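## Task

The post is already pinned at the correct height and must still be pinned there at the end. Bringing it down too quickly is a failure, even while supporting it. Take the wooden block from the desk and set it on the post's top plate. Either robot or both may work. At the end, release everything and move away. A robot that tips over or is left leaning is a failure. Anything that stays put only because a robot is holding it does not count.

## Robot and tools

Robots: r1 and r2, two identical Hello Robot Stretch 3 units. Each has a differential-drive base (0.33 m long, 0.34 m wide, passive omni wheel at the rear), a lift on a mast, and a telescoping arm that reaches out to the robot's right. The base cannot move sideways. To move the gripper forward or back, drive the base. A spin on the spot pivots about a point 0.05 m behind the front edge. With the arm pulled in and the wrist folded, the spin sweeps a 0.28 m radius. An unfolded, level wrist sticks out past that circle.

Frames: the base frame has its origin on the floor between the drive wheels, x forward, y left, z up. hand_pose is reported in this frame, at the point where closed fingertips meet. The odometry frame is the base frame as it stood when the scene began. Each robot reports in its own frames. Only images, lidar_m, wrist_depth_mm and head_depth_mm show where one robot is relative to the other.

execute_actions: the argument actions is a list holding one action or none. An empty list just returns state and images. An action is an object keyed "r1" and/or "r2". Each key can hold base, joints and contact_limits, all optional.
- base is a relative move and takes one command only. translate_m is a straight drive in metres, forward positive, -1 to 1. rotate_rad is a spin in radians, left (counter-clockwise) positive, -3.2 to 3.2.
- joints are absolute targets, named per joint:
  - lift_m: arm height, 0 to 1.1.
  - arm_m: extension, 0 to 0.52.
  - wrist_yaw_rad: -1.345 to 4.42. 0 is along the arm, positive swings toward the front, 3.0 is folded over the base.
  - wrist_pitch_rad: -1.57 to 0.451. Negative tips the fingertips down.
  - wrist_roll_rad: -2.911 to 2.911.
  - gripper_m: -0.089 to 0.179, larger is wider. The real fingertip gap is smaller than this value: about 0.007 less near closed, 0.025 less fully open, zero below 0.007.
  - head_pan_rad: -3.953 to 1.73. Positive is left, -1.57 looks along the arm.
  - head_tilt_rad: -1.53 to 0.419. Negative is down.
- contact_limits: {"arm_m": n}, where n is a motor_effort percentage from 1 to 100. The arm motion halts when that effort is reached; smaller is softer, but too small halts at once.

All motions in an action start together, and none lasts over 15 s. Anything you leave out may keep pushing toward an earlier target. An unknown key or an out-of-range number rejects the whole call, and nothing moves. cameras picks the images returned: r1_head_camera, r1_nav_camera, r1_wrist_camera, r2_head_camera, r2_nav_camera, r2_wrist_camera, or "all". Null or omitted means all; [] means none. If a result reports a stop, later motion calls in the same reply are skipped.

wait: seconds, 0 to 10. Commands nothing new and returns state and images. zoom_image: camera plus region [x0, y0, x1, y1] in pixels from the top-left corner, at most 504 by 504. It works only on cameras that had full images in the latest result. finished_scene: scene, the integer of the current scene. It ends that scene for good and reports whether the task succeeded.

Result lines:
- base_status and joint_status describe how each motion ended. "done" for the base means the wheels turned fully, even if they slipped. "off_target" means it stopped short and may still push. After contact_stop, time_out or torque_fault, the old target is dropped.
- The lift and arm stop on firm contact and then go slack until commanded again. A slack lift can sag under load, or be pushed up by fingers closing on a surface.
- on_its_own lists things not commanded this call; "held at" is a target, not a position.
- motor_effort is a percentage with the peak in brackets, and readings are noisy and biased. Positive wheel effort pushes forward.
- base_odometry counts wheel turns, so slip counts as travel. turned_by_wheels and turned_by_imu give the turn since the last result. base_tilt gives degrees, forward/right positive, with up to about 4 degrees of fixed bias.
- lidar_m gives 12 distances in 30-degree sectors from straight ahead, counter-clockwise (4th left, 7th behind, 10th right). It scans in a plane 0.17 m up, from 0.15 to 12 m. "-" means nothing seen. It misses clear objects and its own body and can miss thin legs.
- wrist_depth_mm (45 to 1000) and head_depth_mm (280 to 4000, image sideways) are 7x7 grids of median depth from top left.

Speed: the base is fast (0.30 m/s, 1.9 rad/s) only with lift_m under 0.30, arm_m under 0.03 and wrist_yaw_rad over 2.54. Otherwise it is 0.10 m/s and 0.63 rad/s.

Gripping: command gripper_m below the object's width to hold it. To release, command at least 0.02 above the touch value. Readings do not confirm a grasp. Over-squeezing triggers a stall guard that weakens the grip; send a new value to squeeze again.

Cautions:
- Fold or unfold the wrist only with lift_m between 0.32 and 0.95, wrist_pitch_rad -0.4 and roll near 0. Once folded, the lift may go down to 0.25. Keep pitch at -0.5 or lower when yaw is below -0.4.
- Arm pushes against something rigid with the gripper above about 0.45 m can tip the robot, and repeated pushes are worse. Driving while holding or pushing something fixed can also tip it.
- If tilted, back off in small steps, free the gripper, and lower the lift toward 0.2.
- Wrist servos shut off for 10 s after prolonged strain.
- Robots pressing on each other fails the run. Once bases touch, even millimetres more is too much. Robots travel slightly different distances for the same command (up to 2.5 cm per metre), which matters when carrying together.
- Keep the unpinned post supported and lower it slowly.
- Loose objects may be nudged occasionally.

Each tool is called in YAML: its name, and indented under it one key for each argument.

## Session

execute_actions:
  actions: []

Scene clock: 0.00 s.
r1.base_odometry: x=+0.000 y=+0.000 heading=+0.000 (m, m, rad; r1's odometry frame)
r1.turned_by_wheels: +0.000 (rad since the last result)
r1.turned_by_imu: +0.000 (rad since the last result)
r1.base_tilt: forward=+0.6 right=+0.2 (deg)
r1.lidar_m: 3.01 2.72 3.56 1.61 0.93 0.80 0.80 0.92 1.23 1.23 1.42 2.43
r1.head_depth_mm: 1825 2641 - - - 3600 2343 / 1808 2637 - - - 3602 2372 / 1822 2631 - - - 3627 2388 / 1793 2609 - - - 3650 2377 / 1719 2609 - - - 3654 2373 / 1703 2606 - - - 3685 2386 / 1780 2583 - - - 3692 2394
r1.base_status: not commanded
r1.joint_positions: lift_m=+0.513 arm_m=+0.002 wrist_yaw_rad=+2.841 wrist_pitch_rad=-0.555 wrist_roll_rad=-0.006 gripper_m=+0.037 head_pan_rad=-0.008 head_tilt_rad=-0.010
r1.joint_status: not commanded
r1.motor_effort: left_wheel=+0 right_wheel=+0 lift_m=+21 arm_m=+0 wrist_yaw_rad=+1 wrist_pitch_rad=+6 wrist_roll_rad=+0 gripper_m=+0 head_pan_rad=+0 head_tilt_rad=+1 (%)
r1.hand_pose: x=+0.0395 y=+0.0492 z=+0.4960 quat_wxyz=(+0.293, +0.699, +0.091, +0.646) (m; r1's base frame)
r1.wrist_depth_mm: - - - - - - - / - - - - - - - / - - - - - - - / 883 977 936 918 904 887 861 / 815 - 819 794 801 791 761 / 699 686 - 672 671 685 654 / 633 634 - 608 615 594 580
r2.base_odometry: x=+0.000 y=+0.000 heading=+0.000 (m, m, rad; r2's odometry frame)
r2.turned_by_wheels: +0.000 (rad since the last result)
r2.turned_by_imu: +0.000 (rad since the last result)
r2.base_tilt: forward=+0.0 right=+0.8 (deg)
r2.lidar_m: 1.97 1.59 1.57 1.71 2.63 2.73 2.72 3.23 3.17 1.16 2.65 4.04
r2.head_depth_mm: 1756 2543 3839 - - 3405 2258 / 1755 2558 3163 3164 3216 3119 2238 / 1757 2570 2712 2725 2764 2737 2227 / 1763 2311 2392 2373 2377 2355 2241 / 1768 2085 2096 2076 2096 2081 2022 / 1779 1868 1866 1881 1859 1868 1876 / 1665 1685 1693 1679 1696 1690 1697
r2.base_status: not commanded
r2.joint_positions: lift_m=+0.372 arm_m=+0.003 wrist_yaw_rad=+3.009 wrist_pitch_rad=-0.429 wrist_roll_rad=-0.019 gripper_m=+0.037 head_pan_rad=+0.011 head_tilt_rad=-0.012
r2.joint_status: not commanded
r2.motor_effort: left_wheel=+0 right_wheel=+0 lift_m=+22 arm_m=+0 wrist_yaw_rad=-1 wrist_pitch_rad=+5 wrist_roll_rad=+0 gripper_m=+0 head_pan_rad=+0 head_tilt_rad=+2 (%)
r2.hand_pose: x=+0.0081 y=+0.0731 z=+0.3823 quat_wxyz=(+0.195, +0.693, +0.107, +0.686) (m; r2's base frame)
r2.wrist_depth_mm: - - - - - - - / - - - - - - - / - - - - - - - / 851 855 850 866 862 885 883 / 680 691 - 705 725 705 707 / 577 586 - 589 588 607 588 / 498 514 - 535 499 517 517
pictures: r1_head_camera (sideways: a quarter turn clockwise sets it upright), r1_nav_camera (sideways: a quarter turn counterclockwise sets it upright), r1_wrist_camera, r2_head_camera (sideways: a quarter turn clockwise sets it upright), r2_nav_camera (sideways: a quarter turn counterclockwise sets it upright), r2_wrist_camera
Images, in order (width x height): r1_head_camera 896x504, r1_nav_camera 672x504, r1_wrist_camera 644x364, r2_head_camera 896x504, r2_nav_camera 672x504, r2_wrist_camera 644x364.

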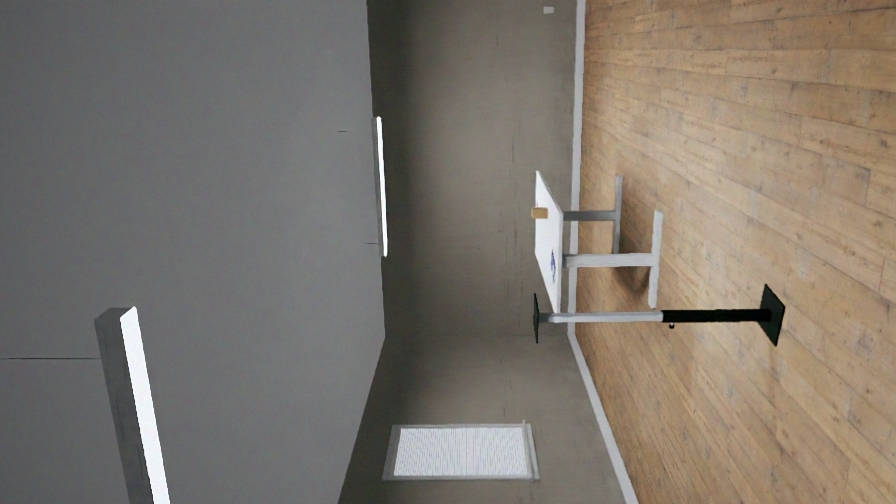

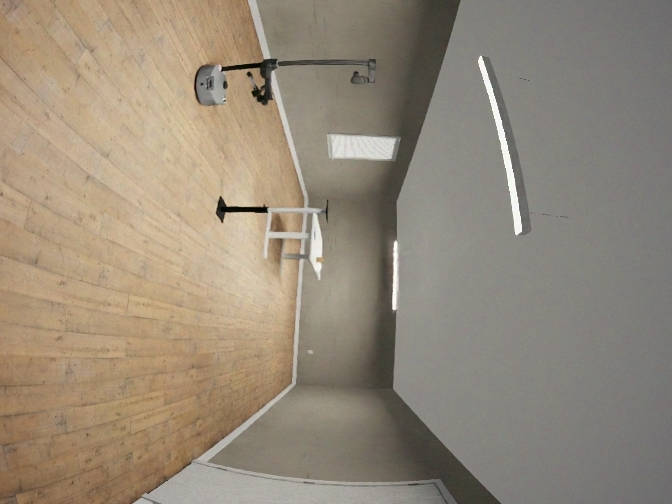

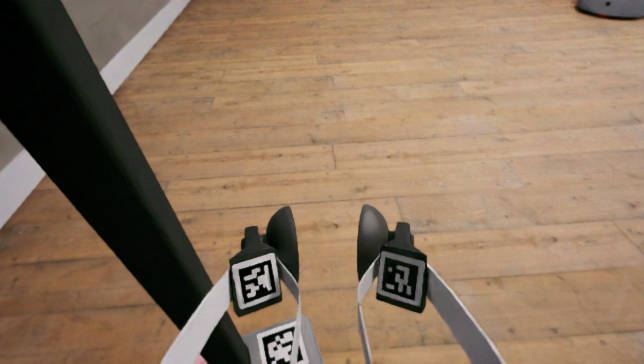

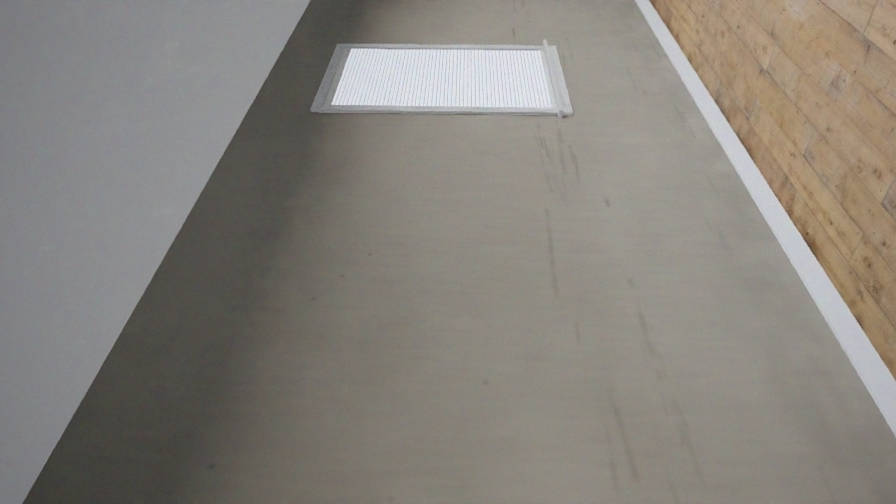

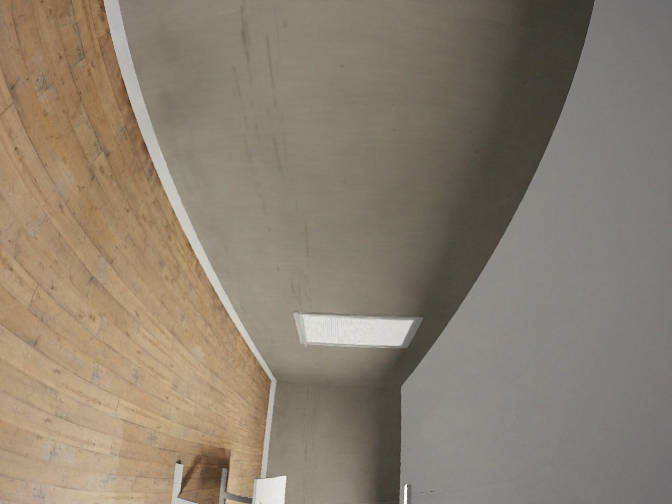

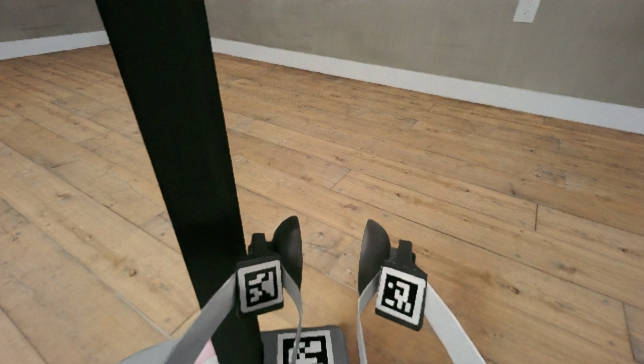

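execute_actions:
  actions:
    - {"r2": {"joints": {"head_pan_rad": -1.15, "head_tilt_rad": -0.3, "lift_m": 0.28}}}
  cameras: ["r2_head_camera", "r2_nav_camera"]

Scene clock: 7.27 s.
r1.base_odometry: x=+0.000 y=+0.000 heading=+0.000 (m, m, rad; r1's odometry frame)
r1.turned_by_wheels: +0.000 (rad since the last result)
r1.turned_by_imu: +0.000 (rad since the last result)
r1.base_tilt: forward=+0.6 right=+0.2 (deg)
r1.lidar_m: 3.01 2.73 3.55 1.61 0.93 0.80 0.80 0.93 1.23 1.23 1.42 2.42
r1.head_depth_mm: 1823 2632 - - - 3599 2339 / 1806 2650 - - - 3636 2358 / 1800 2615 - - - 3680 2368 / 1785 2664 - - - 3730 2359 / 1713 2612 - - - 3658 2392 / 1707 2599 - - - 3703 2401 / 1783 2600 - - - 3720 2425
r1.base_status: not commanded
r1.joint_positions: lift_m=+0.513 arm_m=+0.002 wrist_yaw_rad=+2.841 wrist_pitch_rad=-0.555 wrist_roll_rad=-0.006 gripper_m=+0.037 head_pan_rad=-0.008 head_tilt_rad=-0.010
r1.joint_status: not commanded
r1.motor_effort: left_wheel=+0(0) right_wheel=+0(0) lift_m=+21(21) arm_m=+0(0) wrist_yaw_rad=+0(0) wrist_pitch_rad=+6(5) wrist_roll_rad=+0(0) gripper_m=+0(1) head_pan_rad=+0(1) head_tilt_rad=+0(1) (%)
r1.hand_pose: x=+0.0395 y=+0.0492 z=+0.4960 quat_wxyz=(+0.293, +0.699, +0.091, +0.646) (m; r1's base frame)
r1.wrist_depth_mm: - - - - - - - / - - - - - - - / - - - - - - - / 893 974 912 913 917 904 871 / 827 - 817 801 801 748 778 / 712 682 - 677 681 662 679 / 613 621 - 595 599 595 587
r2.base_odometry: x=+0.000 y=+0.000 heading=+0.000 (m, m, rad; r2's odometry frame)
r2.turned_by_wheels: +0.000 (rad since the last result)
r2.turned_by_imu: -0.001 (rad since the last result)
r2.base_tilt: forward=+0.1 right=+0.7 (deg)
r2.lidar_m: 1.96 1.59 1.57 1.72 2.64 2.73 2.73 3.22 3.15 1.15 2.65 4.04
r2.head_depth_mm: 3394 - - - 2680 1992 1539 / 3372 - - - 2793 1926 1435 / 3384 - - - 2795 1984 1535 / 3417 - - - 2801 1974 1537 / 3403 - - - 2809 1975 1528 / 3359 - - 3046 2634 1964 1530 / 3221 - - 3627 2799 1972 1524
r2.base_status: not commanded
r2.joint_positions: lift_m=+0.280 arm_m=+0.003 wrist_yaw_rad=+3.009 wrist_pitch_rad=-0.430 wrist_roll_rad=-0.019 gripper_m=+0.037 head_pan_rad=-1.143 head_tilt_rad=-0.296
r2.joint_status: all done
r2.motor_effort: left_wheel=+0(0) right_wheel=+0(0) lift_m=+18(21) arm_m=+0(0) wrist_yaw_rad=+0(0) wrist_pitch_rad=+5(5) wrist_roll_rad=+0(0) gripper_m=+0(0) head_pan_rad=-2(29) head_tilt_rad=-3(29) (%)
r2.hand_pose: x=+0.0081 y=+0.0730 z=+0.2903 quat_wxyz=(+0.195, +0.693, +0.107, +0.686) (m; r2's base frame)
r2.wrist_depth_mm: - - - - - - - / - - - - - - - / 899 933 904 943 930 948 - / 682 702 711 717 716 736 735 / 557 567 - 571 586 584 595 / 477 492 - - 494 487 490 / 418 - - - 405 419 422
pictures: r2_head_camera (sideways: a quarter turn clockwise sets it upright), r2_nav_camera (sideways: a quarter turn counterclockwise sets it upright)
Images, in order (width x height): r2_head_camera 896x504, r2_nav_camera 672x504.

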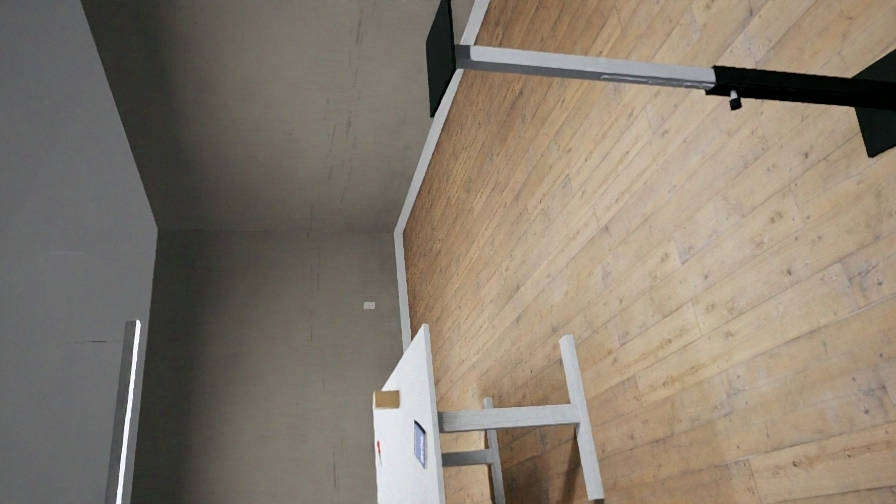

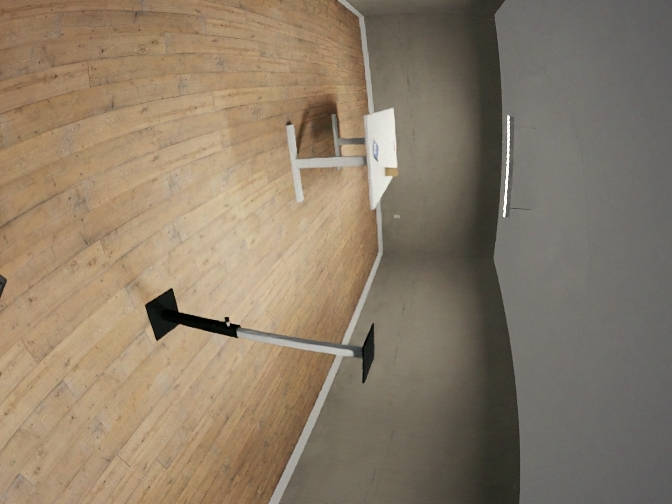

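execute_actions:
  actions:
    - {"r2": {"base": {"rotate_rad": 2.09}, "joints": {"head_pan_rad": -3.1, "head_tilt_rad": -0.45}}}
  cameras: ["r2_head_camera"]

execute_actions:
  actions:
    - {"r2": {"base": {"translate_m": -0.8}}}
  cameras: ["r2_head_camera", "r2_nav_camera"]

Scene clock: 129.87 s.
r1.base_odometry: x=+0.000 y=+0.000 heading=+0.000 (m, m, rad; r1's odometry frame)
r1.turned_by_wheels: +0.000 (rad since the last result)
r1.turned_by_imu: +0.000 (rad since the last result)
r1.base_tilt: forward=+0.6 right=+0.3 (deg)
r1.lidar_m: 3.02 2.64 3.54 1.62 0.93 0.80 0.80 0.92 1.22 1.23 1.42 2.42
r1.head_depth_mm: 1803 2641 - - - 3621 2357 / 1800 2638 - - - 3560 2384 / 1798 2634 - - - 3650 2387 / 1801 2651 - - - 3657 2373 / 1719 2624 - - - 3714 2373 / 1710 2596 - - - 3683 2363 / 1777 2589 - - - 3746 2398
r1.base_status: not commanded
r1.joint_positions: lift_m=+0.513 arm_m=+0.002 wrist_yaw_rad=+2.841 wrist_pitch_rad=-0.555 wrist_roll_rad=-0.006 gripper_m=+0.037 head_pan_rad=-0.008 head_tilt_rad=-0.010
r1.joint_status: not commanded
r1.motor_effort: left_wheel=+0(1) right_wheel=+0(0) lift_m=+21(21) arm_m=+0(0) wrist_yaw_rad=+1(0) wrist_pitch_rad=+6(6) wrist_roll_rad=+0(0) gripper_m=-1(0) head_pan_rad=+0(0) head_tilt_rad=+2(1) (%)
r1.hand_pose: x=+0.0395 y=+0.0492 z=+0.4960 quat_wxyz=(+0.293, +0.699, +0.091, +0.646) (m; r1's base frame)
r1.wrist_depth_mm: - - - - - - - / - - - - - - - / - - - - - - - / 900 987 969 915 906 911 873 / 801 - 836 800 814 771 764 / 719 689 - 669 679 666 661 / 617 612 - 615 600 594 593
r2.base_odometry: x=+0.000 y=+0.000 heading=+2.090 (m, m, rad; r2's odometry frame)
r2.turned_by_wheels: +2.090 (rad since the last result)
r2.turned_by_imu: +2.105 (rad since the last result)
r2.base_tilt: forward=+0.0 right=+0.7 (deg)
r2.lidar_m: 2.58 2.73 2.72 3.22 3.15 1.16 2.64 3.89 1.99 1.59 1.57 1.71
r2.head_depth_mm: - - - 3147 2083 1517 1343 / - - - 3164 2176 1665 1353 / - - - 3152 2171 1663 1347 / - - - 3144 2175 1670 1348 / - - 3484 2805 2167 1662 1345 / - - 3453 3142 2158 1671 1340 / - - - 3161 2171 1674 1351
r2.base_status: done
r2.joint_positions: lift_m=+0.280 arm_m=+0.003 wrist_yaw_rad=+3.009 wrist_pitch_rad=-0.430 wrist_roll_rad=-0.019 gripper_m=+0.037 head_pan_rad=-3.093 head_tilt_rad=-0.445
r2.joint_status: all done
r2.motor_effort: left_wheel=-3(9) right_wheel=+2(7) lift_m=+18(18) arm_m=+0(0) wrist_yaw_rad=-1(0) wrist_pitch_rad=+5(6) wrist_roll_rad=+0(0) gripper_m=+0(1) head_pan_rad=-2(29) head_tilt_rad=-3(23) (%)
r2.hand_pose: x=+0.0081 y=+0.0730 z=+0.2903 quat_wxyz=(+0.195, +0.693, +0.107, +0.686) (m; r2's base frame)
r2.wrist_depth_mm: - - - - - - - / - - - - - - - / 907 907 919 941 950 968 - / 689 694 697 717 721 719 726 / 565 559 - 576 586 580 584 / 470 489 - - 495 491 488 / 422 - - - 409 424 422
pictures: r2_head_camera (sideways: a quarter turn clockwise sets it upright)
Images, in order (width x height): r2_head_camera 896x504.

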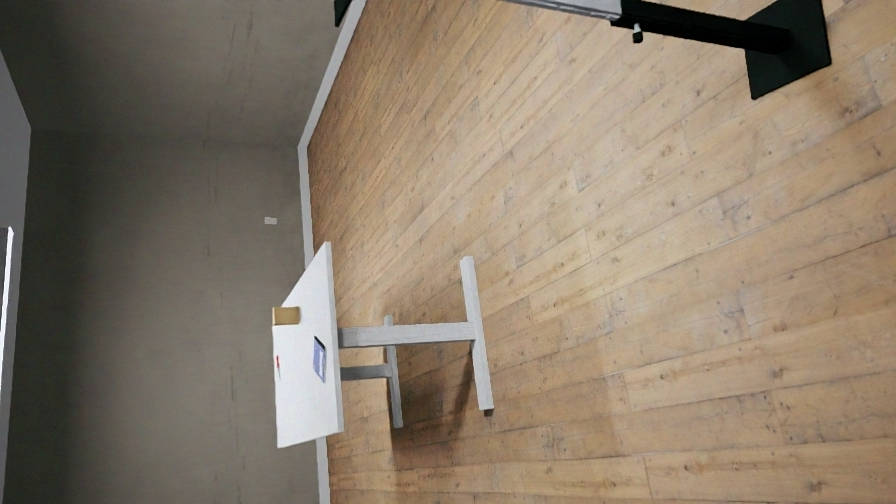

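Scene clock: 134.30 s.
r1.base_odometry: x=+0.000 y=+0.000 heading=+0.000 (m, m, rad; r1's odometry frame)
r1.turned_by_wheels: +0.000 (rad since the last result)
r1.turned_by_imu: +0.000 (rad since the last result)
r1.base_tilt: forward=+0.6 right=+0.3 (deg)
r1.lidar_m: 3.02 3.13 3.55 1.61 0.93 0.80 0.80 0.93 1.23 1.22 1.42 2.42
r1.head_depth_mm: 1811 2635 - - - 3594 2348 / 1815 2634 - - - 3624 2354 / 1805 2630 - - - 3637 2368 / 1792 2600 - - - 3671 2388 / 1714 2610 - - - 3642 2398 / 1721 2601 - - - 2979 2400 / 1782 2587 - - - 3445 2398
r1.base_status: not commanded
r1.joint_positions: lift_m=+0.513 arm_m=+0.002 wrist_yaw_rad=+2.841 wrist_pitch_rad=-0.555 wrist_roll_rad=-0.006 gripper_m=+0.037 head_pan_rad=-0.008 head_tilt_rad=-0.010
r1.joint_status: not commanded
r1.motor_effort: left_wheel=+0(0) right_wheel=+0(0) lift_m=+21(21) arm_m=+0(0) wrist_yaw_rad=+0(0) wrist_pitch_rad=+6(6) wrist_roll_rad=+0(0) gripper_m=+0(0) head_pan_rad=+0(0) head_tilt_rad=+1(2) (%)
r1.hand_pose: x=+0.0395 y=+0.0492 z=+0.4960 quat_wxyz=(+0.293, +0.699, +0.091, +0.646) (m; r1's base frame)
r1.wrist_depth_mm: - - - - - - - / - - - - - - - / - - - - - - - / 876 961 920 915 923 925 890 / 812 - 846 808 765 762 764 / 710 693 - 679 699 672 659 / 612 608 - 616 599 610 597
r2.base_odometry: x=+0.397 y=-0.695 heading=+2.090 (m, m, rad; r2's odometry frame)
r2.turned_by_wheels: +0.000 (rad since the last result)
r2.turned_by_imu: -0.004 (rad since the last result)
r2.base_tilt: forward=+0.1 right=+0.7 (deg)
r2.lidar_m: 3.07 3.45 3.10 2.89 0.49 3.13 4.75 1.88 2.39 1.91 1.88 2.03
r2.head_depth_mm: - - - 3122 2194 1656 1350 / - - - 3177 2195 1665 1345 / - - - 3174 2183 1658 1348 / - - - 3129 2193 1670 1350 / - - 2998 2957 2147 1657 1347 / - - 2635 2645 2072 1654 1345 / - - 2605 2767 2179 1671 1350
r2.base_status: done
r2.joint_positions: lift_m=+0.280 arm_m=+0.003 wrist_yaw_rad=+3.009 wrist_pitch_rad=-0.430 wrist_roll_rad=-0.019 gripper_m=+0.037 head_pan_rad=-3.093 head_tilt_rad=-0.446
r2.joint_status: not commanded
r2.motor_effort: left_wheel=-3(12) right_wheel=+2(5) lift_m=+18(18) arm_m=-1(0) wrist_yaw_rad=-1(0) wrist_pitch_rad=+6(5) wrist_roll_rad=+0(0) gripper_m=+0(0) head_pan_rad=-3(3) head_tilt_rad=-3(3) (%)
r2.hand_pose: x=+0.0081 y=+0.0730 z=+0.2902 quat_wxyz=(+0.195, +0.693, +0.107, +0.686) (m; r2's base frame)
r2.wrist_depth_mm: 385 - - - - - - / 409 - - - - - - / 796 854 952 924 955 946 - / 659 533 704 712 700 728 716 / 570 541 - 578 592 582 585 / 472 490 - - 494 496 496 / 419 - - - 407 419 423
pictures: r2_head_camera (sideways: a quarter turn clockwise sets it upright), r2_nav_camera (sideways: a quarter turn counterclockwise sets it upright)
Images, in order (width x height): r2_head_camera 896x504, r2_nav_camera 672x504.

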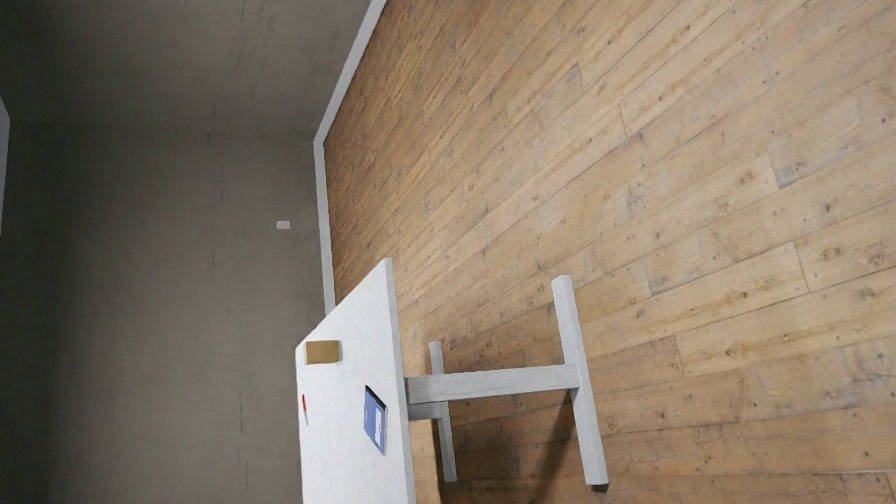

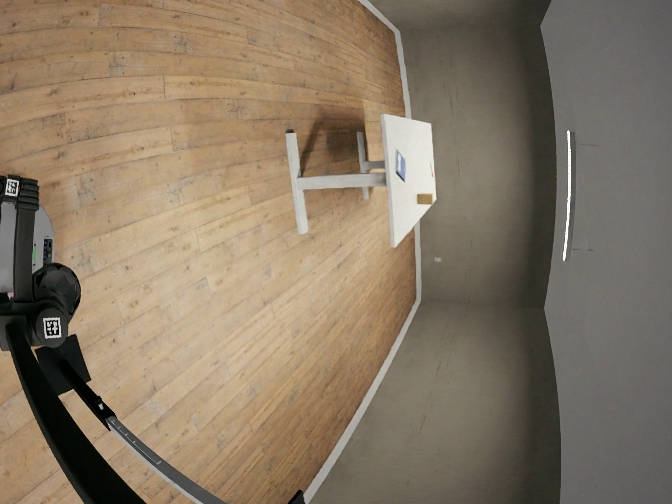

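execute_actions:
  actions:
    - {"r2": {"base": {"rotate_rad": -0.07}}}
  cameras: []

execute_actions:
  actions:
    - {"r2": {"base": {"translate_m": -1.0}, "joints": {"head_pan_rad": -2.7, "head_tilt_rad": -0.6}}}
  cameras: ["r2_head_camera", "r2_nav_camera"]

Scene clock: 240.47 s.
r1.base_odometry: x=+0.000 y=+0.000 heading=+0.000 (m, m, rad; r1's odometry frame)
r1.turned_by_wheels: +0.000 (rad since the last result)
r1.turned_by_imu: +0.000 (rad since the last result)
r1.base_tilt: forward=+0.6 right=+0.2 (deg)
r1.lidar_m: 3.03 3.13 3.53 1.61 0.93 0.80 0.80 0.93 1.23 1.23 1.42 2.42
r1.head_depth_mm: 1807 2658 - - - 3619 2344 / 1808 2632 - - - 3611 2351 / 1806 2632 - - - 3664 2375 / 1803 2611 - - - 3657 2386 / 1713 2622 - - - 3665 2404 / 1709 2594 - - - 3041 2385 / 1769 2611 - - - 3475 2380
r1.base_status: not commanded
r1.joint_positions: lift_m=+0.513 arm_m=+0.002 wrist_yaw_rad=+2.841 wrist_pitch_rad=-0.555 wrist_roll_rad=-0.006 gripper_m=+0.037 head_pan_rad=-0.008 head_tilt_rad=-0.010
r1.joint_status: not commanded
r1.motor_effort: left_wheel=+1(0) right_wheel=+0(0) lift_m=+21(21) arm_m=+0(0) wrist_yaw_rad=+1(1) wrist_pitch_rad=+6(6) wrist_roll_rad=+0(0) gripper_m=-1(0) head_pan_rad=+0(0) head_tilt_rad=+1(1) (%)
r1.hand_pose: x=+0.0395 y=+0.0492 z=+0.4960 quat_wxyz=(+0.293, +0.699, +0.091, +0.646) (m; r1's base frame)
r1.wrist_depth_mm: - - - - - - - / - - - - - - - / - - - - - - - / 904 984 926 927 914 892 898 / 810 - 824 800 817 780 748 / 716 684 - 689 663 674 670 / 625 614 - 601 599 596 590
r2.base_odometry: x=+0.397 y=-0.695 heading=+2.020 (m, m, rad; r2's odometry frame)
r2.turned_by_wheels: -0.070 (rad since the last result)
r2.turned_by_imu: -0.072 (rad since the last result)
r2.base_tilt: forward=+0.0 right=+0.8 (deg)
r2.lidar_m: 2.84 3.46 3.12 2.94 0.49 3.05 4.36 1.87 2.52 1.93 1.88 1.98
r2.head_depth_mm: 3596 3781 - 3199 2158 1666 1357 / - - - 3135 2186 1665 1349 / - - - 3205 2163 1666 1347 / - - - 3143 2180 1664 1349 / - - - 2973 2159 1674 1344 / - - 2602 2767 2070 1664 1347 / - - 2611 2651 2176 1665 1345
r2.base_status: done
r2.joint_positions: lift_m=+0.280 arm_m=+0.003 wrist_yaw_rad=+3.009 wrist_pitch_rad=-0.430 wrist_roll_rad=-0.019 gripper_m=+0.037 head_pan_rad=-3.093 head_tilt_rad=-0.446
r2.joint_status: not commanded
r2.motor_effort: left_wheel=+2(6) right_wheel=-2(4) lift_m=+18(18) arm_m=+0(0) wrist_yaw_rad=+0(1) wrist_pitch_rad=+5(5) wrist_roll_rad=+0(0) gripper_m=+0(0) head_pan_rad=-2(2) head_tilt_rad=-3(4) (%)
r2.hand_pose: x=+0.0081 y=+0.0730 z=+0.2902 quat_wxyz=(+0.195, +0.693, +0.107, +0.686) (m; r2's base frame)
r2.wrist_depth_mm: - - - - - - - / - - - - - - - / 425 902 898 941 959 949 - / 622 693 701 710 715 715 741 / 543 537 - 578 585 589 592 / 468 487 - - 490 493 491 / 421 - - - 406 420 420
pictures: none
No camera images: the call's "cameras" was empty. Leave "cameras" out to get every camera's image.

Scene clock: 245.47 s.
r1.base_odometry: x=+0.000 y=+0.000 heading=+0.000 (m, m, rad; r1's odometry frame)
r1.turned_by_wheels: +0.000 (rad since the last result)
r1.turned_by_imu: +0.000 (rad since the last result)
r1.base_tilt: forward=+0.6 right=+0.2 (deg)
r1.lidar_m: 3.00 4.12 3.54 1.61 0.93 0.80 0.80 0.92 1.23 1.23 1.42 2.43
r1.head_depth_mm: 1807 2649 - - - 3661 2352 / 1813 2644 - - - 3543 2370 / 1798 2645 - - - 3639 2370 / 1796 2635 - - - 3503 2361 / 1700 2643 - - - 3670 2391 / 1712 2616 - - - 3703 2401 / 1777 2579 - - - 3663 2379
r1.base_status: not commanded
r1.joint_positions: lift_m=+0.513 arm_m=+0.002 wrist_yaw_rad=+2.841 wrist_pitch_rad=-0.555 wrist_roll_rad=-0.006 gripper_m=+0.037 head_pan_rad=-0.008 head_tilt_rad=-0.010
r1.joint_status: not commanded
r1.motor_effort: left_wheel=+0(1) right_wheel=+0(0) lift_m=+21(21) arm_m=+0(0) wrist_yaw_rad=-1(0) wrist_pitch_rad=+6(6) wrist_roll_rad=+0(0) gripper_m=+0(0) head_pan_rad=+0(0) head_tilt_rad=+2(1) (%)
r1.hand_pose: x=+0.0395 y=+0.0492 z=+0.4960 quat_wxyz=(+0.293, +0.699, +0.091, +0.646) (m; r1's base frame)
r1.wrist_depth_mm: - - - - - - - / - - - - - - - / - - - - - - - / 866 962 939 929 883 899 895 / 807 - 823 774 797 756 751 / 716 704 - 693 680 673 666 / 620 617 - 606 593 594 593
r2.base_odometry: x=+0.831 y=-1.595 heading=+2.020 (m, m, rad; r2's odometry frame)
r2.turned_by_wheels: +0.000 (rad since the last result)
r2.turned_by_imu: -0.004 (rad since the last result)
r2.base_tilt: forward=+0.0 right=+0.8 (deg)
r2.lidar_m: 3.50 0.74 3.29 2.49 2.46 2.57 3.68 1.00 3.15 2.38 2.33 2.45
r2.head_depth_mm: 3656 - 3498 2380 1806 1464 1228 / 3649 - 3505 2391 1806 1462 1226 / 3563 - 3495 2111 1814 1474 1231 / 3646 - 1484 1117 1802 1432 1228 / 3630 - 1578 1119 1821 1427 1225 / 3607 - 1566 1124 1302 1424 1230 / 3627 - 1583 1109 1820 1440 1235
r2.base_status: done
r2.joint_positions: lift_m=+0.280 arm_m=+0.003 wrist_yaw_rad=+3.009 wrist_pitch_rad=-0.430 wrist_roll_rad=-0.019 gripper_m=+0.037 head_pan_rad=-2.707 head_tilt_rad=-0.593
r2.joint_status: all done
r2.motor_effort: left_wheel=+2(7) right_wheel=-2(6) lift_m=+18(18) arm_m=+0(0) wrist_yaw_rad=-1(1) wrist_pitch_rad=+6(5) wrist_roll_rad=+0(0) gripper_m=-1(0) head_pan_rad=+2(23) head_tilt_rad=-5(22) (%)
r2.hand_pose: x=+0.0081 y=+0.0730 z=+0.2902 quat_wxyz=(+0.195, +0.693, +0.107, +0.686) (m; r2's base frame)
r2.wrist_depth_mm: - - - - - - - / - - - - - - - / 883 911 938 938 934 961 - / 692 696 704 707 714 713 685 / 568 563 - 570 590 591 574 / 475 491 - - 490 491 492 / 416 - - - 407 420 426
pictures: r2_head_camera (sideways: a quarter turn clockwise sets it upright), r2_nav_camera (sideways: a quarter turn counterclockwise sets it upright)
Images, in order (width x height): r2_head_camera 896x504, r2_nav_camera 672x504.

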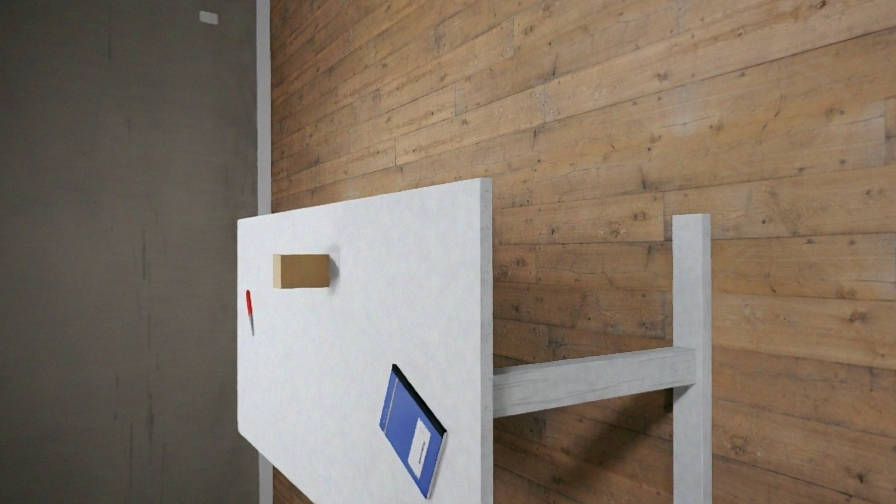

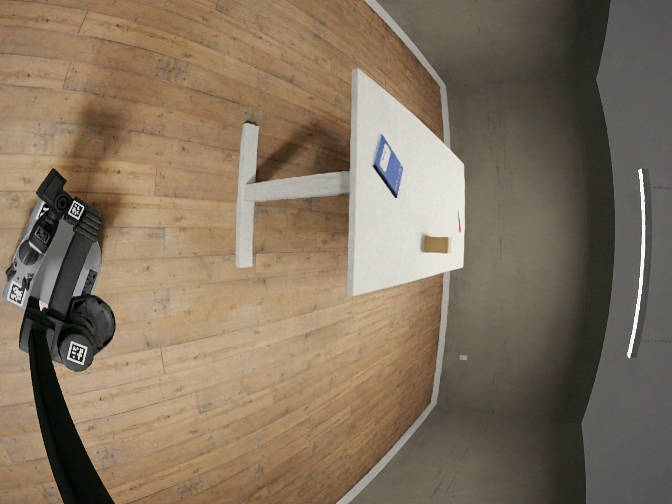

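execute_actions:
  actions:
    - {"r2": {"base": {"translate_m": -1.0}, "joints": {"head_pan_rad": -2.0, "head_tilt_rad": -0.8}}}
  cameras: []

execute_actions:
  actions:
    - {"r2": {"base": {"translate_m": -0.61}}}
  cameras: []

execute_actions:
  actions:
    - {"r2": {"base": {"rotate_rad": 0.435}, "joints": {"lift_m": 0.42, "head_pan_rad": -1.57, "head_tilt_rad": -0.75}}}
  cameras: []

execute_actions:
  actions:
    - {"r2": {"joints": {"lift_m": 0.70, "wrist_yaw_rad": 0.0, "wrist_pitch_rad": -0.4, "gripper_m": 0.13}}}
  cameras: ["r2_head_camera", "r2_wrist_camera"]

Scene clock: 323.37 s.
r1.base_odometry: x=+0.000 y=+0.000 heading=+0.000 (m, m, rad; r1's odometry frame)
r1.turned_by_wheels: +0.000 (rad since the last result)
r1.turned_by_imu: +0.000 (rad since the last result)
r1.base_tilt: forward=+0.6 right=+0.2 (deg)
r1.lidar_m: 3.02 4.09 3.53 1.61 0.93 0.80 0.80 0.92 1.23 1.23 1.42 2.42
r1.head_depth_mm: 1818 2674 - - - 3648 2353 / 1806 2657 - - - 3604 2364 / 1804 2628 - - - 3629 2383 / 1800 2642 - - - 3683 2401 / 1714 2617 - - - 3687 2376 / 1718 2598 - - - 3668 2400 / 1795 2624 - - - 3737 2410
r1.base_status: not commanded
r1.joint_positions: lift_m=+0.513 arm_m=+0.002 wrist_yaw_rad=+2.841 wrist_pitch_rad=-0.555 wrist_roll_rad=-0.006 gripper_m=+0.037 head_pan_rad=-0.008 head_tilt_rad=-0.010
r1.joint_status: not commanded
r1.motor_effort: left_wheel=+0(1) right_wheel=+0(0) lift_m=+21(21) arm_m=+0(0) wrist_yaw_rad=+0(0) wrist_pitch_rad=+6(6) wrist_roll_rad=+0(0) gripper_m=+0(0) head_pan_rad=+0(1) head_tilt_rad=+1(1) (%)
r1.hand_pose: x=+0.0395 y=+0.0492 z=+0.4960 quat_wxyz=(+0.293, +0.699, +0.091, +0.646) (m; r1's base frame)
r1.wrist_depth_mm: - - - - - - - / - - - - - - - / - - - - - - - / 895 949 958 937 930 902 864 / 813 - 794 792 799 779 758 / 718 681 - 680 686 681 666 / 624 613 - 615 604 591 597
r2.base_odometry: x=+1.265 y=-2.496 heading=+2.020 (m, m, rad; r2's odometry frame)
r2.turned_by_wheels: +0.000 (rad since the last result)
r2.turned_by_imu: -0.005 (rad since the last result)
r2.base_tilt: forward=+0.0 right=+0.7 (deg)
r2.lidar_m: 1.68 4.45 2.69 2.03 2.00 2.09 2.98 3.50 1.48 2.85 0.67 2.93
r2.head_depth_mm: 3100 1403 1118 1831 1510 1293 1124 / 3293 1403 1034 1769 1518 1295 1125 / 3589 1417 998 870 1528 1296 1127 / 3604 1413 964 818 1440 1292 1129 / 3383 1424 1036 817 690 1299 1134 / 2970 3091 1040 818 675 1223 1100 / 2748 2912 1044 819 676 586 1117
r2.base_status: done
r2.joint_positions: lift_m=+0.280 arm_m=+0.003 wrist_yaw_rad=+3.009 wrist_pitch_rad=-0.430 wrist_roll_rad=-0.019 gripper_m=+0.037 head_pan_rad=-2.007 head_tilt_rad=-0.790
r2.joint_status: all done
r2.motor_effort: left_wheel=+2(6) right_wheel=-2(6) lift_m=+18(18) arm_m=+0(0) wrist_yaw_rad=+0(1) wrist_pitch_rad=+5(5) wrist_roll_rad=+0(0) gripper_m=+0(0) head_pan_rad=+2(28) head_tilt_rad=-6(26) (%)
r2.hand_pose: x=+0.0081 y=+0.0730 z=+0.2902 quat_wxyz=(+0.195, +0.693, +0.107, +0.686) (m; r2's base frame)
r2.wrist_depth_mm: - - - - - - - / - - - - - - - / 902 888 911 920 938 940 - / 703 693 716 704 717 715 741 / 573 564 - 573 597 583 593 / 479 489 - - 484 494 496 / 421 - - - 411 422 422
pictures: none
No camera images: the call's "cameras" was empty. Leave "cameras" out to get every camera's image.

Scene clock: 327.03 s.
r1.base_odometry: x=+0.000 y=+0.000 heading=+0.000 (m, m, rad; r1's odometry frame)
r1.turned_by_wheels: +0.000 (rad since the last result)
r1.turned_by_imu: +0.000 (rad since the last result)
r1.base_tilt: forward=+0.6 right=+0.2 (deg)
r1.lidar_m: 3.01 4.12 3.55 1.60 0.93 0.80 0.80 0.92 1.23 1.23 1.42 2.42
r1.head_depth_mm: 1802 2636 - - - 3621 2346 / 1805 2631 - - - 3659 2352 / 1807 2625 - - - 3638 2368 / 1800 2609 - - - 3651 2385 / 1713 2612 - - - 3690 2366 / 1710 2585 - - - 3633 2407 / 1778 2573 - - - 3725 2395
r1.base_status: not commanded
r1.joint_positions: lift_m=+0.513 arm_m=+0.002 wrist_yaw_rad=+2.841 wrist_pitch_rad=-0.555 wrist_roll_rad=-0.006 gripper_m=+0.037 head_pan_rad=-0.008 head_tilt_rad=-0.010
r1.joint_status: not commanded
r1.motor_effort: left_wheel=+1(1) right_wheel=+0(0) lift_m=+21(21) arm_m=+0(0) wrist_yaw_rad=+1(0) wrist_pitch_rad=+6(6) wrist_roll_rad=+0(0) gripper_m=+0(0) head_pan_rad=+0(0) head_tilt_rad=+1(1) (%)
r1.hand_pose: x=+0.0395 y=+0.0492 z=+0.4960 quat_wxyz=(+0.293, +0.699, +0.091, +0.646) (m; r1's base frame)
r1.wrist_depth_mm: - - - - - - - / - - - - - - - / - - - - - - - / 869 966 930 915 944 919 886 / 835 - 810 787 798 771 758 / 712 694 - 700 670 666 671 / 617 627 - 598 601 601 596
r2.base_odometry: x=+1.530 y=-3.046 heading=+2.020 (m, m, rad; r2's odometry frame)
r2.turned_by_wheels: +0.000 (rad since the last result)
r2.turned_by_imu: -0.003 (rad since the last result)
r2.base_tilt: forward=+0.0 right=+0.8 (deg)
r2.lidar_m: 2.27 4.95 2.30 1.75 1.73 1.79 2.56 2.97 1.24 1.22 3.05 1.02
r2.head_depth_mm: 2638 2857 2327 1835 1518 1294 1128 / 2820 2992 2329 1838 1516 1298 1131 / 2986 3157 2248 1838 1525 1301 1135 / 3218 3160 1123 1855 1524 1296 1130 / 3486 3205 1042 1693 1524 1296 1129 / 3263 1415 1040 1711 1521 1302 1133 / 3028 1427 1040 844 1519 1302 1132
r2.base_status: done
r2.joint_positions: lift_m=+0.280 arm_m=+0.003 wrist_yaw_rad=+3.009 wrist_pitch_rad=-0.430 wrist_roll_rad=-0.019 gripper_m=+0.037 head_pan_rad=-2.007 head_tilt_rad=-0.790
r2.joint_status: not commanded
r2.motor_effort: left_wheel=+2(6) right_wheel=-2(6) lift_m=+18(18) arm_m=+1(0) wrist_yaw_rad=-1(0) wrist_pitch_rad=+5(5) wrist_roll_rad=+0(0) gripper_m=+0(0) head_pan_rad=+2(3) head_tilt_rad=-6(6) (%)
r2.hand_pose: x=+0.0081 y=+0.0730 z=+0.2902 quat_wxyz=(+0.195, +0.693, +0.107, +0.686) (m; r2's base frame)
r2.wrist_depth_mm: - - - - - - - / - - - - - - - / 891 919 933 927 967 940 - / 697 704 725 702 711 738 733 / 561 563 - 575 594 581 593 / 477 491 - - 488 492 495 / 423 - - - 404 419 425
pictures: none
No camera images: the call's "cameras" was empty. Leave "cameras" out to get every camera's image.

Scene clock: 329.13 s.
r1.base_odometry: x=+0.000 y=+0.000 heading=+0.000 (m, m, rad; r1's odometry frame)
r1.turned_by_wheels: +0.000 (rad since the last result)
r1.turned_by_imu: +0.000 (rad since the last result)
r1.base_tilt: forward=+0.6 right=+0.3 (deg)
r1.lidar_m: 3.01 4.11 3.55 1.61 0.93 0.80 0.80 0.92 1.23 1.23 1.42 2.42
r1.head_depth_mm: 1806 2656 - - - 3609 2361 / 1798 2632 - - - 3647 2367 / 1808 2619 - - - 3660 2349 / 1796 2624 - - - 3694 2366 / 1718 2623 - - - 3661 2370 / 1715 2584 - - - 3676 2390 / 1780 2586 - - - 3715 2375
r1.base_status: not commanded
r1.joint_positions: lift_m=+0.513 arm_m=+0.002 wrist_yaw_rad=+2.841 wrist_pitch_rad=-0.555 wrist_roll_rad=-0.006 gripper_m=+0.037 head_pan_rad=-0.008 head_tilt_rad=-0.010
r1.joint_status: not commanded
r1.motor_effort: left_wheel=+0(0) right_wheel=+0(0) lift_m=+22(21) arm_m=+0(0) wrist_yaw_rad=+0(0) wrist_pitch_rad=+6(6) wrist_roll_rad=+0(0) gripper_m=+0(0) head_pan_rad=+0(0) head_tilt_rad=+1(1) (%)
r1.hand_pose: x=+0.0395 y=+0.0492 z=+0.4960 quat_wxyz=(+0.293, +0.699, +0.091, +0.646) (m; r1's base frame)
r1.wrist_depth_mm: - - - - - - - / - - - - - - - / - - - - - - - / 901 953 937 902 913 883 882 / 813 - 837 794 805 748 760 / 713 695 - 661 686 671 670 / 627 613 - 600 599 588 590
r2.base_odometry: x=+1.530 y=-3.046 heading=+2.455 (m, m, rad; r2's odometry frame)
r2.turned_by_wheels: +0.435 (rad since the last result)
r2.turned_by_imu: +0.438 (rad since the last result)
r2.base_tilt: forward=+0.0 right=+0.7 (deg)
r2.lidar_m: 2.28 2.53 1.79 1.70 1.75 2.33 2.98 3.06 1.22 3.04 1.02 2.28
r2.head_depth_mm: 2568 2865 1095 850 1560 1314 1142 / 2571 2873 1103 850 1561 1319 1142 / 2589 2870 1099 825 1570 1313 1142 / 2579 2853 1106 850 1561 1320 1142 / 2600 2814 1107 851 1568 1330 1147 / 2563 2842 1104 852 1572 1321 1145 / 2555 2815 1091 854 1454 1293 1149
r2.base_status: done
r2.joint_positions: lift_m=+0.420 arm_m=+0.003 wrist_yaw_rad=+3.009 wrist_pitch_rad=-0.430 wrist_roll_rad=-0.019 gripper_m=+0.037 head_pan_rad=-1.577 head_tilt_rad=-0.754
r2.joint_status: all done
r2.motor_effort: left_wheel=-3(9) right_wheel=+2(6) lift_m=+26(28) arm_m=-1(0) wrist_yaw_rad=-1(1) wrist_pitch_rad=+5(5) wrist_roll_rad=+0(0) gripper_m=+0(0) head_pan_rad=+2(22) head_tilt_rad=+1(9) (%)
r2.hand_pose: x=+0.0081 y=+0.0729 z=+0.4297 quat_wxyz=(+0.196, +0.693, +0.107, +0.686) (m; r2's base frame)
r2.wrist_depth_mm: - - - - - - - / - - - - - - - / - - - - - - - / 906 943 927 927 971 963 - / 760 747 - 760 780 784 776 / 630 641 - 641 647 659 664 / 550 544 - 557 541 562 558
pictures: none
No camera images: the call's "cameras" was empty. Leave "cameras" out to get every camera's image.

Scene clock: 332.50 s.
r1.base_odometry: x=+0.000 y=+0.000 heading=+0.000 (m, m, rad; r1's odometry frame)
r1.turned_by_wheels: +0.000 (rad since the last result)
r1.turned_by_imu: +0.000 (rad since the last result)
r1.base_tilt: forward=+0.6 right=+0.3 (deg)
r1.lidar_m: 3.01 4.08 3.54 1.61 0.93 0.80 0.80 0.92 1.23 1.23 1.42 2.42
r1.head_depth_mm: 1803 2630 - - - 3624 2353 / 1821 2656 - - - 3615 2368 / 1806 2653 - - - 3633 2366 / 1801 2616 - - - 3627 2368 / 1711 2636 - - - 3616 2382 / 1709 2600 - - - 3672 2383 / 1783 2600 - - - 3697 2401
r1.base_status: not commanded
r1.joint_positions: lift_m=+0.513 arm_m=+0.002 wrist_yaw_rad=+2.841 wrist_pitch_rad=-0.555 wrist_roll_rad=-0.006 gripper_m=+0.037 head_pan_rad=-0.008 head_tilt_rad=-0.010
r1.joint_status: not commanded
r1.motor_effort: left_wheel=+0(1) right_wheel=+0(0) lift_m=+21(21) arm_m=+0(0) wrist_yaw_rad=+0(0) wrist_pitch_rad=+6(6) wrist_roll_rad=+0(0) gripper_m=+0(1) head_pan_rad=+0(0) head_tilt_rad=+1(1) (%)
r1.hand_pose: x=+0.0395 y=+0.0492 z=+0.4960 quat_wxyz=(+0.293, +0.699, +0.091, +0.646) (m; r1's base frame)
r1.wrist_depth_mm: - - - - - - - / - - - - - - - / - - - - - - - / 910 946 925 939 891 898 877 / 790 - 823 802 800 781 759 / 704 680 - 690 685 675 659 / 635 612 - 617 597 597 589
r2.base_odometry: x=+1.530 y=-3.046 heading=+2.455 (m, m, rad; r2's odometry frame)
r2.turned_by_wheels: +0.000 (rad since the last result)
r2.turned_by_imu: -0.001 (rad since the last result)
r2.base_tilt: forward=+0.0 right=+0.8 (deg)
r2.lidar_m: 2.27 2.52 1.80 1.71 1.75 2.33 2.97 3.07 1.21 3.05 1.02 2.27
r2.head_depth_mm: 2576 2854 1094 850 1552 1319 1191 / 2579 2845 1097 848 1562 1319 1188 / 2554 2823 1104 826 1564 1349 - / 2562 2827 1105 853 1568 1348 1124 / 2562 2841 1106 856 1569 1320 1141 / 2524 2808 1097 856 1569 1318 1149 / 2555 2864 1096 855 1448 1286 1153
r2.base_status: not commanded
r2.joint_positions: lift_m=+0.700 arm_m=+0.003 wrist_yaw_rad=+0.002 wrist_pitch_rad=-0.420 wrist_roll_rad=-0.019 gripper_m=+0.130 head_pan_rad=-1.577 head_tilt_rad=-0.754
r2.joint_status: all done
r2.motor_effort: left_wheel=-3(3) right_wheel=+2(2) lift_m=+26(26) arm_m=+0(0) wrist_yaw_rad=-2(3) wrist_pitch_rad=+7(8) wrist_roll_rad=+0(0) gripper_m=+0(86) head_pan_rad=+2(2) head_tilt_rad=+2(1) (%)
r2.hand_pose: x=-0.0211 y=-0.3721 z=+0.7120 quat_wxyz=(+0.698, +0.150, -0.685, -0.146) (m; r2's base frame)
r2.wrist_depth_mm: - 670 760 663 700 890 905 / 374 385 394 403 408 422 429 / - 797 - - - - 746 / - - - - - - 899 / - - - - - - - / 942 - 955 962 - - - / 827 799 842 835 847 826 818
pictures: r2_head_camera (sideways: a quarter turn clockwise sets it upright), r2_wrist_camera
Images, in order (width x height): r2_head_camera 896x504, r2_wrist_camera 644x364.

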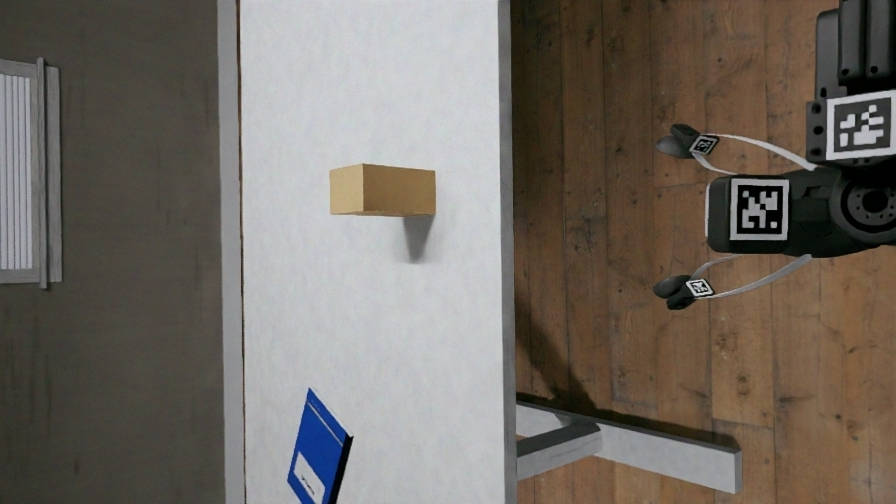

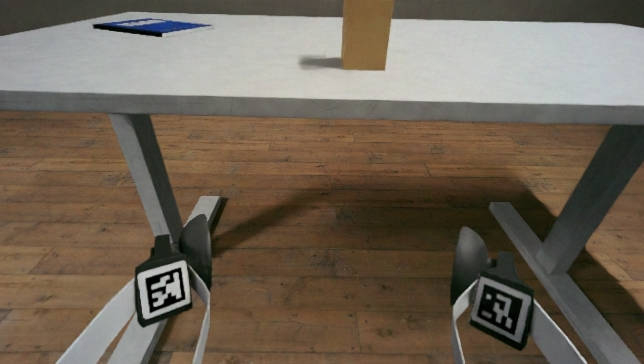

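execute_actions:
  actions:
    - {"r2": {"base": {"translate_m": -0.045}, "joints": {"wrist_pitch_rad": 0.0, "arm_m": 0.22}}}
  cameras: ["r2_wrist_camera", "r2_head_camera"]

Scene clock: 354.27 s.
r1.base_odometry: x=+0.000 y=+0.000 heading=+0.000 (m, m, rad; r1's odometry frame)
r1.turned_by_wheels: +0.000 (rad since the last result)
r1.turned_by_imu: +0.000 (rad since the last result)
r1.base_tilt: forward=+0.7 right=+0.2 (deg)
r1.lidar_m: 2.99 4.10 3.53 1.61 0.93 0.80 0.80 0.93 1.23 1.22 1.42 2.42
r1.head_depth_mm: 1815 2644 - - - 3587 2352 / 1804 2637 - - - 3642 2353 / 1798 2648 - - - 3616 2364 / 1799 2645 - - - 3657 2384 / 1725 2610 - - - 3656 2360 / 1705 2603 - - - 3714 2396 / 1802 2583 - - - 3702 2389
r1.base_status: not commanded
r1.joint_positions: lift_m=+0.513 arm_m=+0.002 wrist_yaw_rad=+2.841 wrist_pitch_rad=-0.555 wrist_roll_rad=-0.006 gripper_m=+0.037 head_pan_rad=-0.008 head_tilt_rad=-0.010
r1.joint_status: not commanded
r1.motor_effort: left_wheel=+1(1) right_wheel=+0(0) lift_m=+21(21) arm_m=+0(0) wrist_yaw_rad=+0(1) wrist_pitch_rad=+6(6) wrist_roll_rad=+0(0) gripper_m=+0(0) head_pan_rad=+0(0) head_tilt_rad=+1(1) (%)
r1.hand_pose: x=+0.0395 y=+0.0492 z=+0.4960 quat_wxyz=(+0.293, +0.699, +0.091, +0.646) (m; r1's base frame)
r1.wrist_depth_mm: - - - - - - - / - - - - - - - / - - - - - - - / 882 948 961 934 905 909 878 / 790 - 815 790 811 775 778 / 722 689 - 675 661 682 654 / 617 620 - 611 607 598 597
r2.base_odometry: x=+1.565 y=-3.074 heading=+2.455 (m, m, rad; r2's odometry frame)
r2.turned_by_wheels: +0.000 (rad since the last result)
r2.turned_by_imu: -0.002 (rad since the last result)
r2.base_tilt: forward=+0.0 right=+0.8 (deg)
r2.lidar_m: 2.31 2.51 1.79 1.71 1.75 2.33 2.93 3.02 1.19 3.06 1.04 4.18
r2.head_depth_mm: 2614 2848 1098 849 1567 1320 - / 2574 2826 1101 850 - 1289 1125 / 2586 2838 1102 856 - 1320 1146 / 2564 2815 1102 852 1558 1321 1139 / 2589 2841 1106 854 1556 1321 1146 / 2554 2834 1111 854 1570 1323 1148 / 2551 2829 1090 856 1457 1292 1145
r2.base_status: done
r2.joint_positions: lift_m=+0.700 arm_m=+0.220 wrist_yaw_rad=+0.001 wrist_pitch_rad=-0.023 wrist_roll_rad=-0.019 gripper_m=+0.130 head_pan_rad=-1.577 head_tilt_rad=-0.754
r2.joint_status: all done
r2.motor_effort: left_wheel=-3(7) right_wheel=+2(3) lift_m=+26(26) arm_m=+2(2) wrist_yaw_rad=-2(2) wrist_pitch_rad=+8(11) wrist_roll_rad=+0(0) gripper_m=+0(0) head_pan_rad=+2(2) head_tilt_rad=+2(2) (%)
r2.hand_pose: x=-0.0212 y=-0.6202 z=+0.8084 quat_wxyz=(+0.714, +0.009, -0.700, -0.008) (m; r2's base frame)
r2.wrist_depth_mm: - - - - - - - / - - - - - - - / - - - - - - - / 674 691 729 255 823 - - / 395 409 412 263 440 458 479 / 280 297 289 272 301 333 317 / 222 211 221 224 229 221 240
pictures: r2_head_camera (sideways: a quarter turn clockwise sets it upright), r2_wrist_camera
Images, in order (width x height): r2_head_camera 896x504, r2_wrist_camera 644x364.

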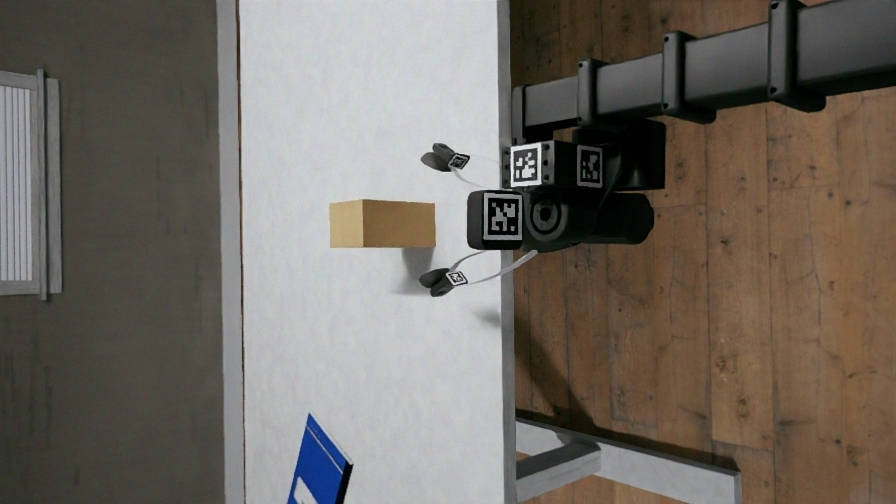

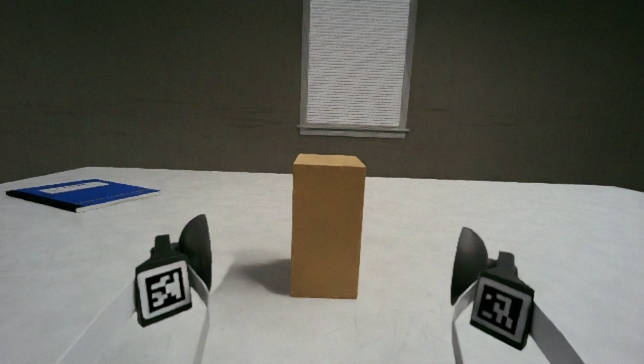

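execute_actions:
  actions:
    - {"r2": {"joints": {"arm_m": 0.342, "lift_m": 0.685}}}
  cameras: ["r2_wrist_camera", "r2_head_camera"]

Scene clock: 367.17 s.
r1.base_odometry: x=+0.000 y=+0.000 heading=+0.000 (m, m, rad; r1's odometry frame)
r1.turned_by_wheels: +0.000 (rad since the last result)
r1.turned_by_imu: +0.000 (rad since the last result)
r1.base_tilt: forward=+0.6 right=+0.3 (deg)
r1.lidar_m: 3.01 4.12 3.56 1.61 0.93 0.80 0.80 0.93 1.23 1.23 1.42 2.43
r1.head_depth_mm: 1808 2652 - - - 3623 2356 / 1813 2624 - - - 3645 2346 / 1808 2605 - - - 3620 2377 / 1803 2620 - - - 3650 2376 / 1723 2620 - - - 3725 2377 / 1710 2578 - - - 3730 2399 / 1786 2581 - - - 3695 2409
r1.base_status: not commanded
r1.joint_positions: lift_m=+0.513 arm_m=+0.002 wrist_yaw_rad=+2.841 wrist_pitch_rad=-0.555 wrist_roll_rad=-0.006 gripper_m=+0.037 head_pan_rad=-0.008 head_tilt_rad=-0.010
r1.joint_status: not commanded
r1.motor_effort: left_wheel=+0(0) right_wheel=+0(0) lift_m=+21(21) arm_m=+0(0) wrist_yaw_rad=+1(0) wrist_pitch_rad=+6(6) wrist_roll_rad=+0(0) gripper_m=+0(0) head_pan_rad=+0(0) head_tilt_rad=+1(1) (%)
r1.hand_pose: x=+0.0395 y=+0.0492 z=+0.4960 quat_wxyz=(+0.293, +0.699, +0.091, +0.646) (m; r1's base frame)
r1.wrist_depth_mm: - - - - - - - / - - - - - - - / - - - - - - - / 889 950 938 925 923 882 887 / 790 - 829 777 806 770 763 / 701 673 - 680 678 679 651 / 621 617 - 597 597 597 588
r2.base_odometry: x=+1.565 y=-3.074 heading=+2.455 (m, m, rad; r2's odometry frame)
r2.turned_by_wheels: +0.000 (rad since the last result)
r2.turned_by_imu: -0.001 (rad since the last result)
r2.base_tilt: forward=+0.0 right=+0.7 (deg)
r2.lidar_m: 2.32 2.51 1.79 1.71 1.75 2.34 2.93 3.01 1.19 3.05 1.04 4.17
r2.head_depth_mm: 2600 2848 1100 852 1568 1343 - / 2585 2889 1098 877 1560 1316 1143 / 2588 2868 1103 - 1522 1320 1142 / 2567 2813 1102 824 1553 1328 1141 / 2564 2855 1106 851 1572 1324 1146 / 2550 2821 1106 855 1563 1321 1140 / 2540 2789 1090 851 1446 1292 1146
r2.base_status: not commanded
r2.joint_positions: lift_m=+0.685 arm_m=+0.342 wrist_yaw_rad=+0.001 wrist_pitch_rad=-0.023 wrist_roll_rad=-0.019 gripper_m=+0.130 head_pan_rad=-1.577 head_tilt_rad=-0.754
r2.joint_status: all done
r2.motor_effort: left_wheel=-3(3) right_wheel=+2(2) lift_m=+18(26) arm_m=+3(1) wrist_yaw_rad=-2(2) wrist_pitch_rad=+8(8) wrist_roll_rad=+0(0) gripper_m=-1(0) head_pan_rad=+2(2) head_tilt_rad=+2(1) (%)
r2.hand_pose: x=-0.0212 y=-0.7422 z=+0.7940 quat_wxyz=(+0.714, +0.009, -0.700, -0.008) (m; r2's base frame)
r2.wrist_depth_mm: - - - - - - - / - - - - - - - / - - - - - - - / 600 633 658 133 637 - - / 356 366 376 136 367 416 427 / 254 272 246 142 255 302 286 / 200 189 195 146 198 201 217
pictures: r2_head_camera (sideways: a quarter turn clockwise sets it upright), r2_wrist_camera
Images, in order (width x height): r2_head_camera 896x504, r2_wrist_camera 644x364.

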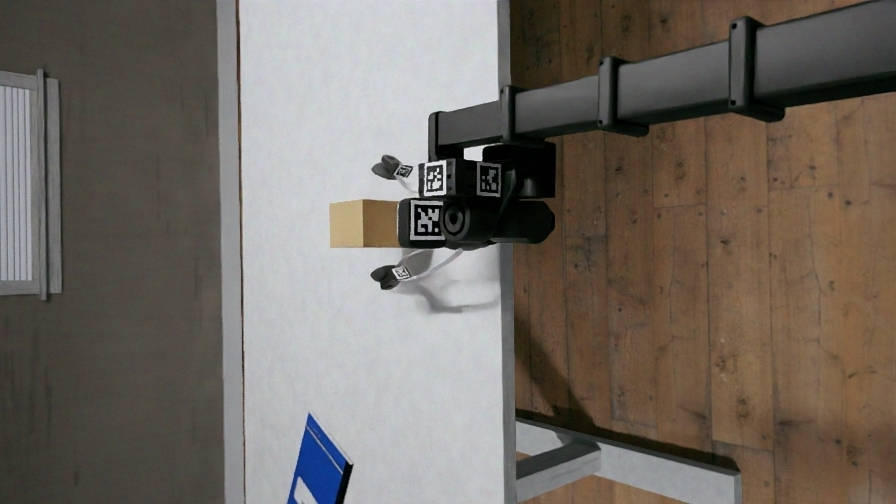

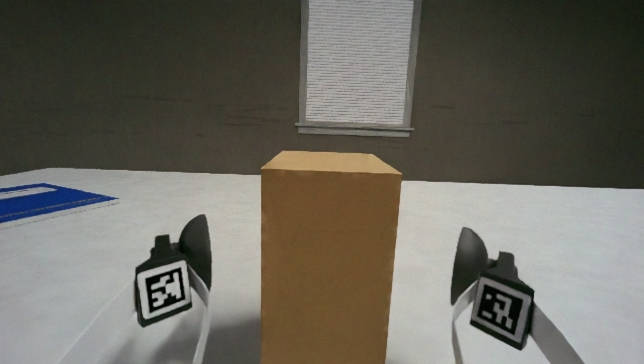

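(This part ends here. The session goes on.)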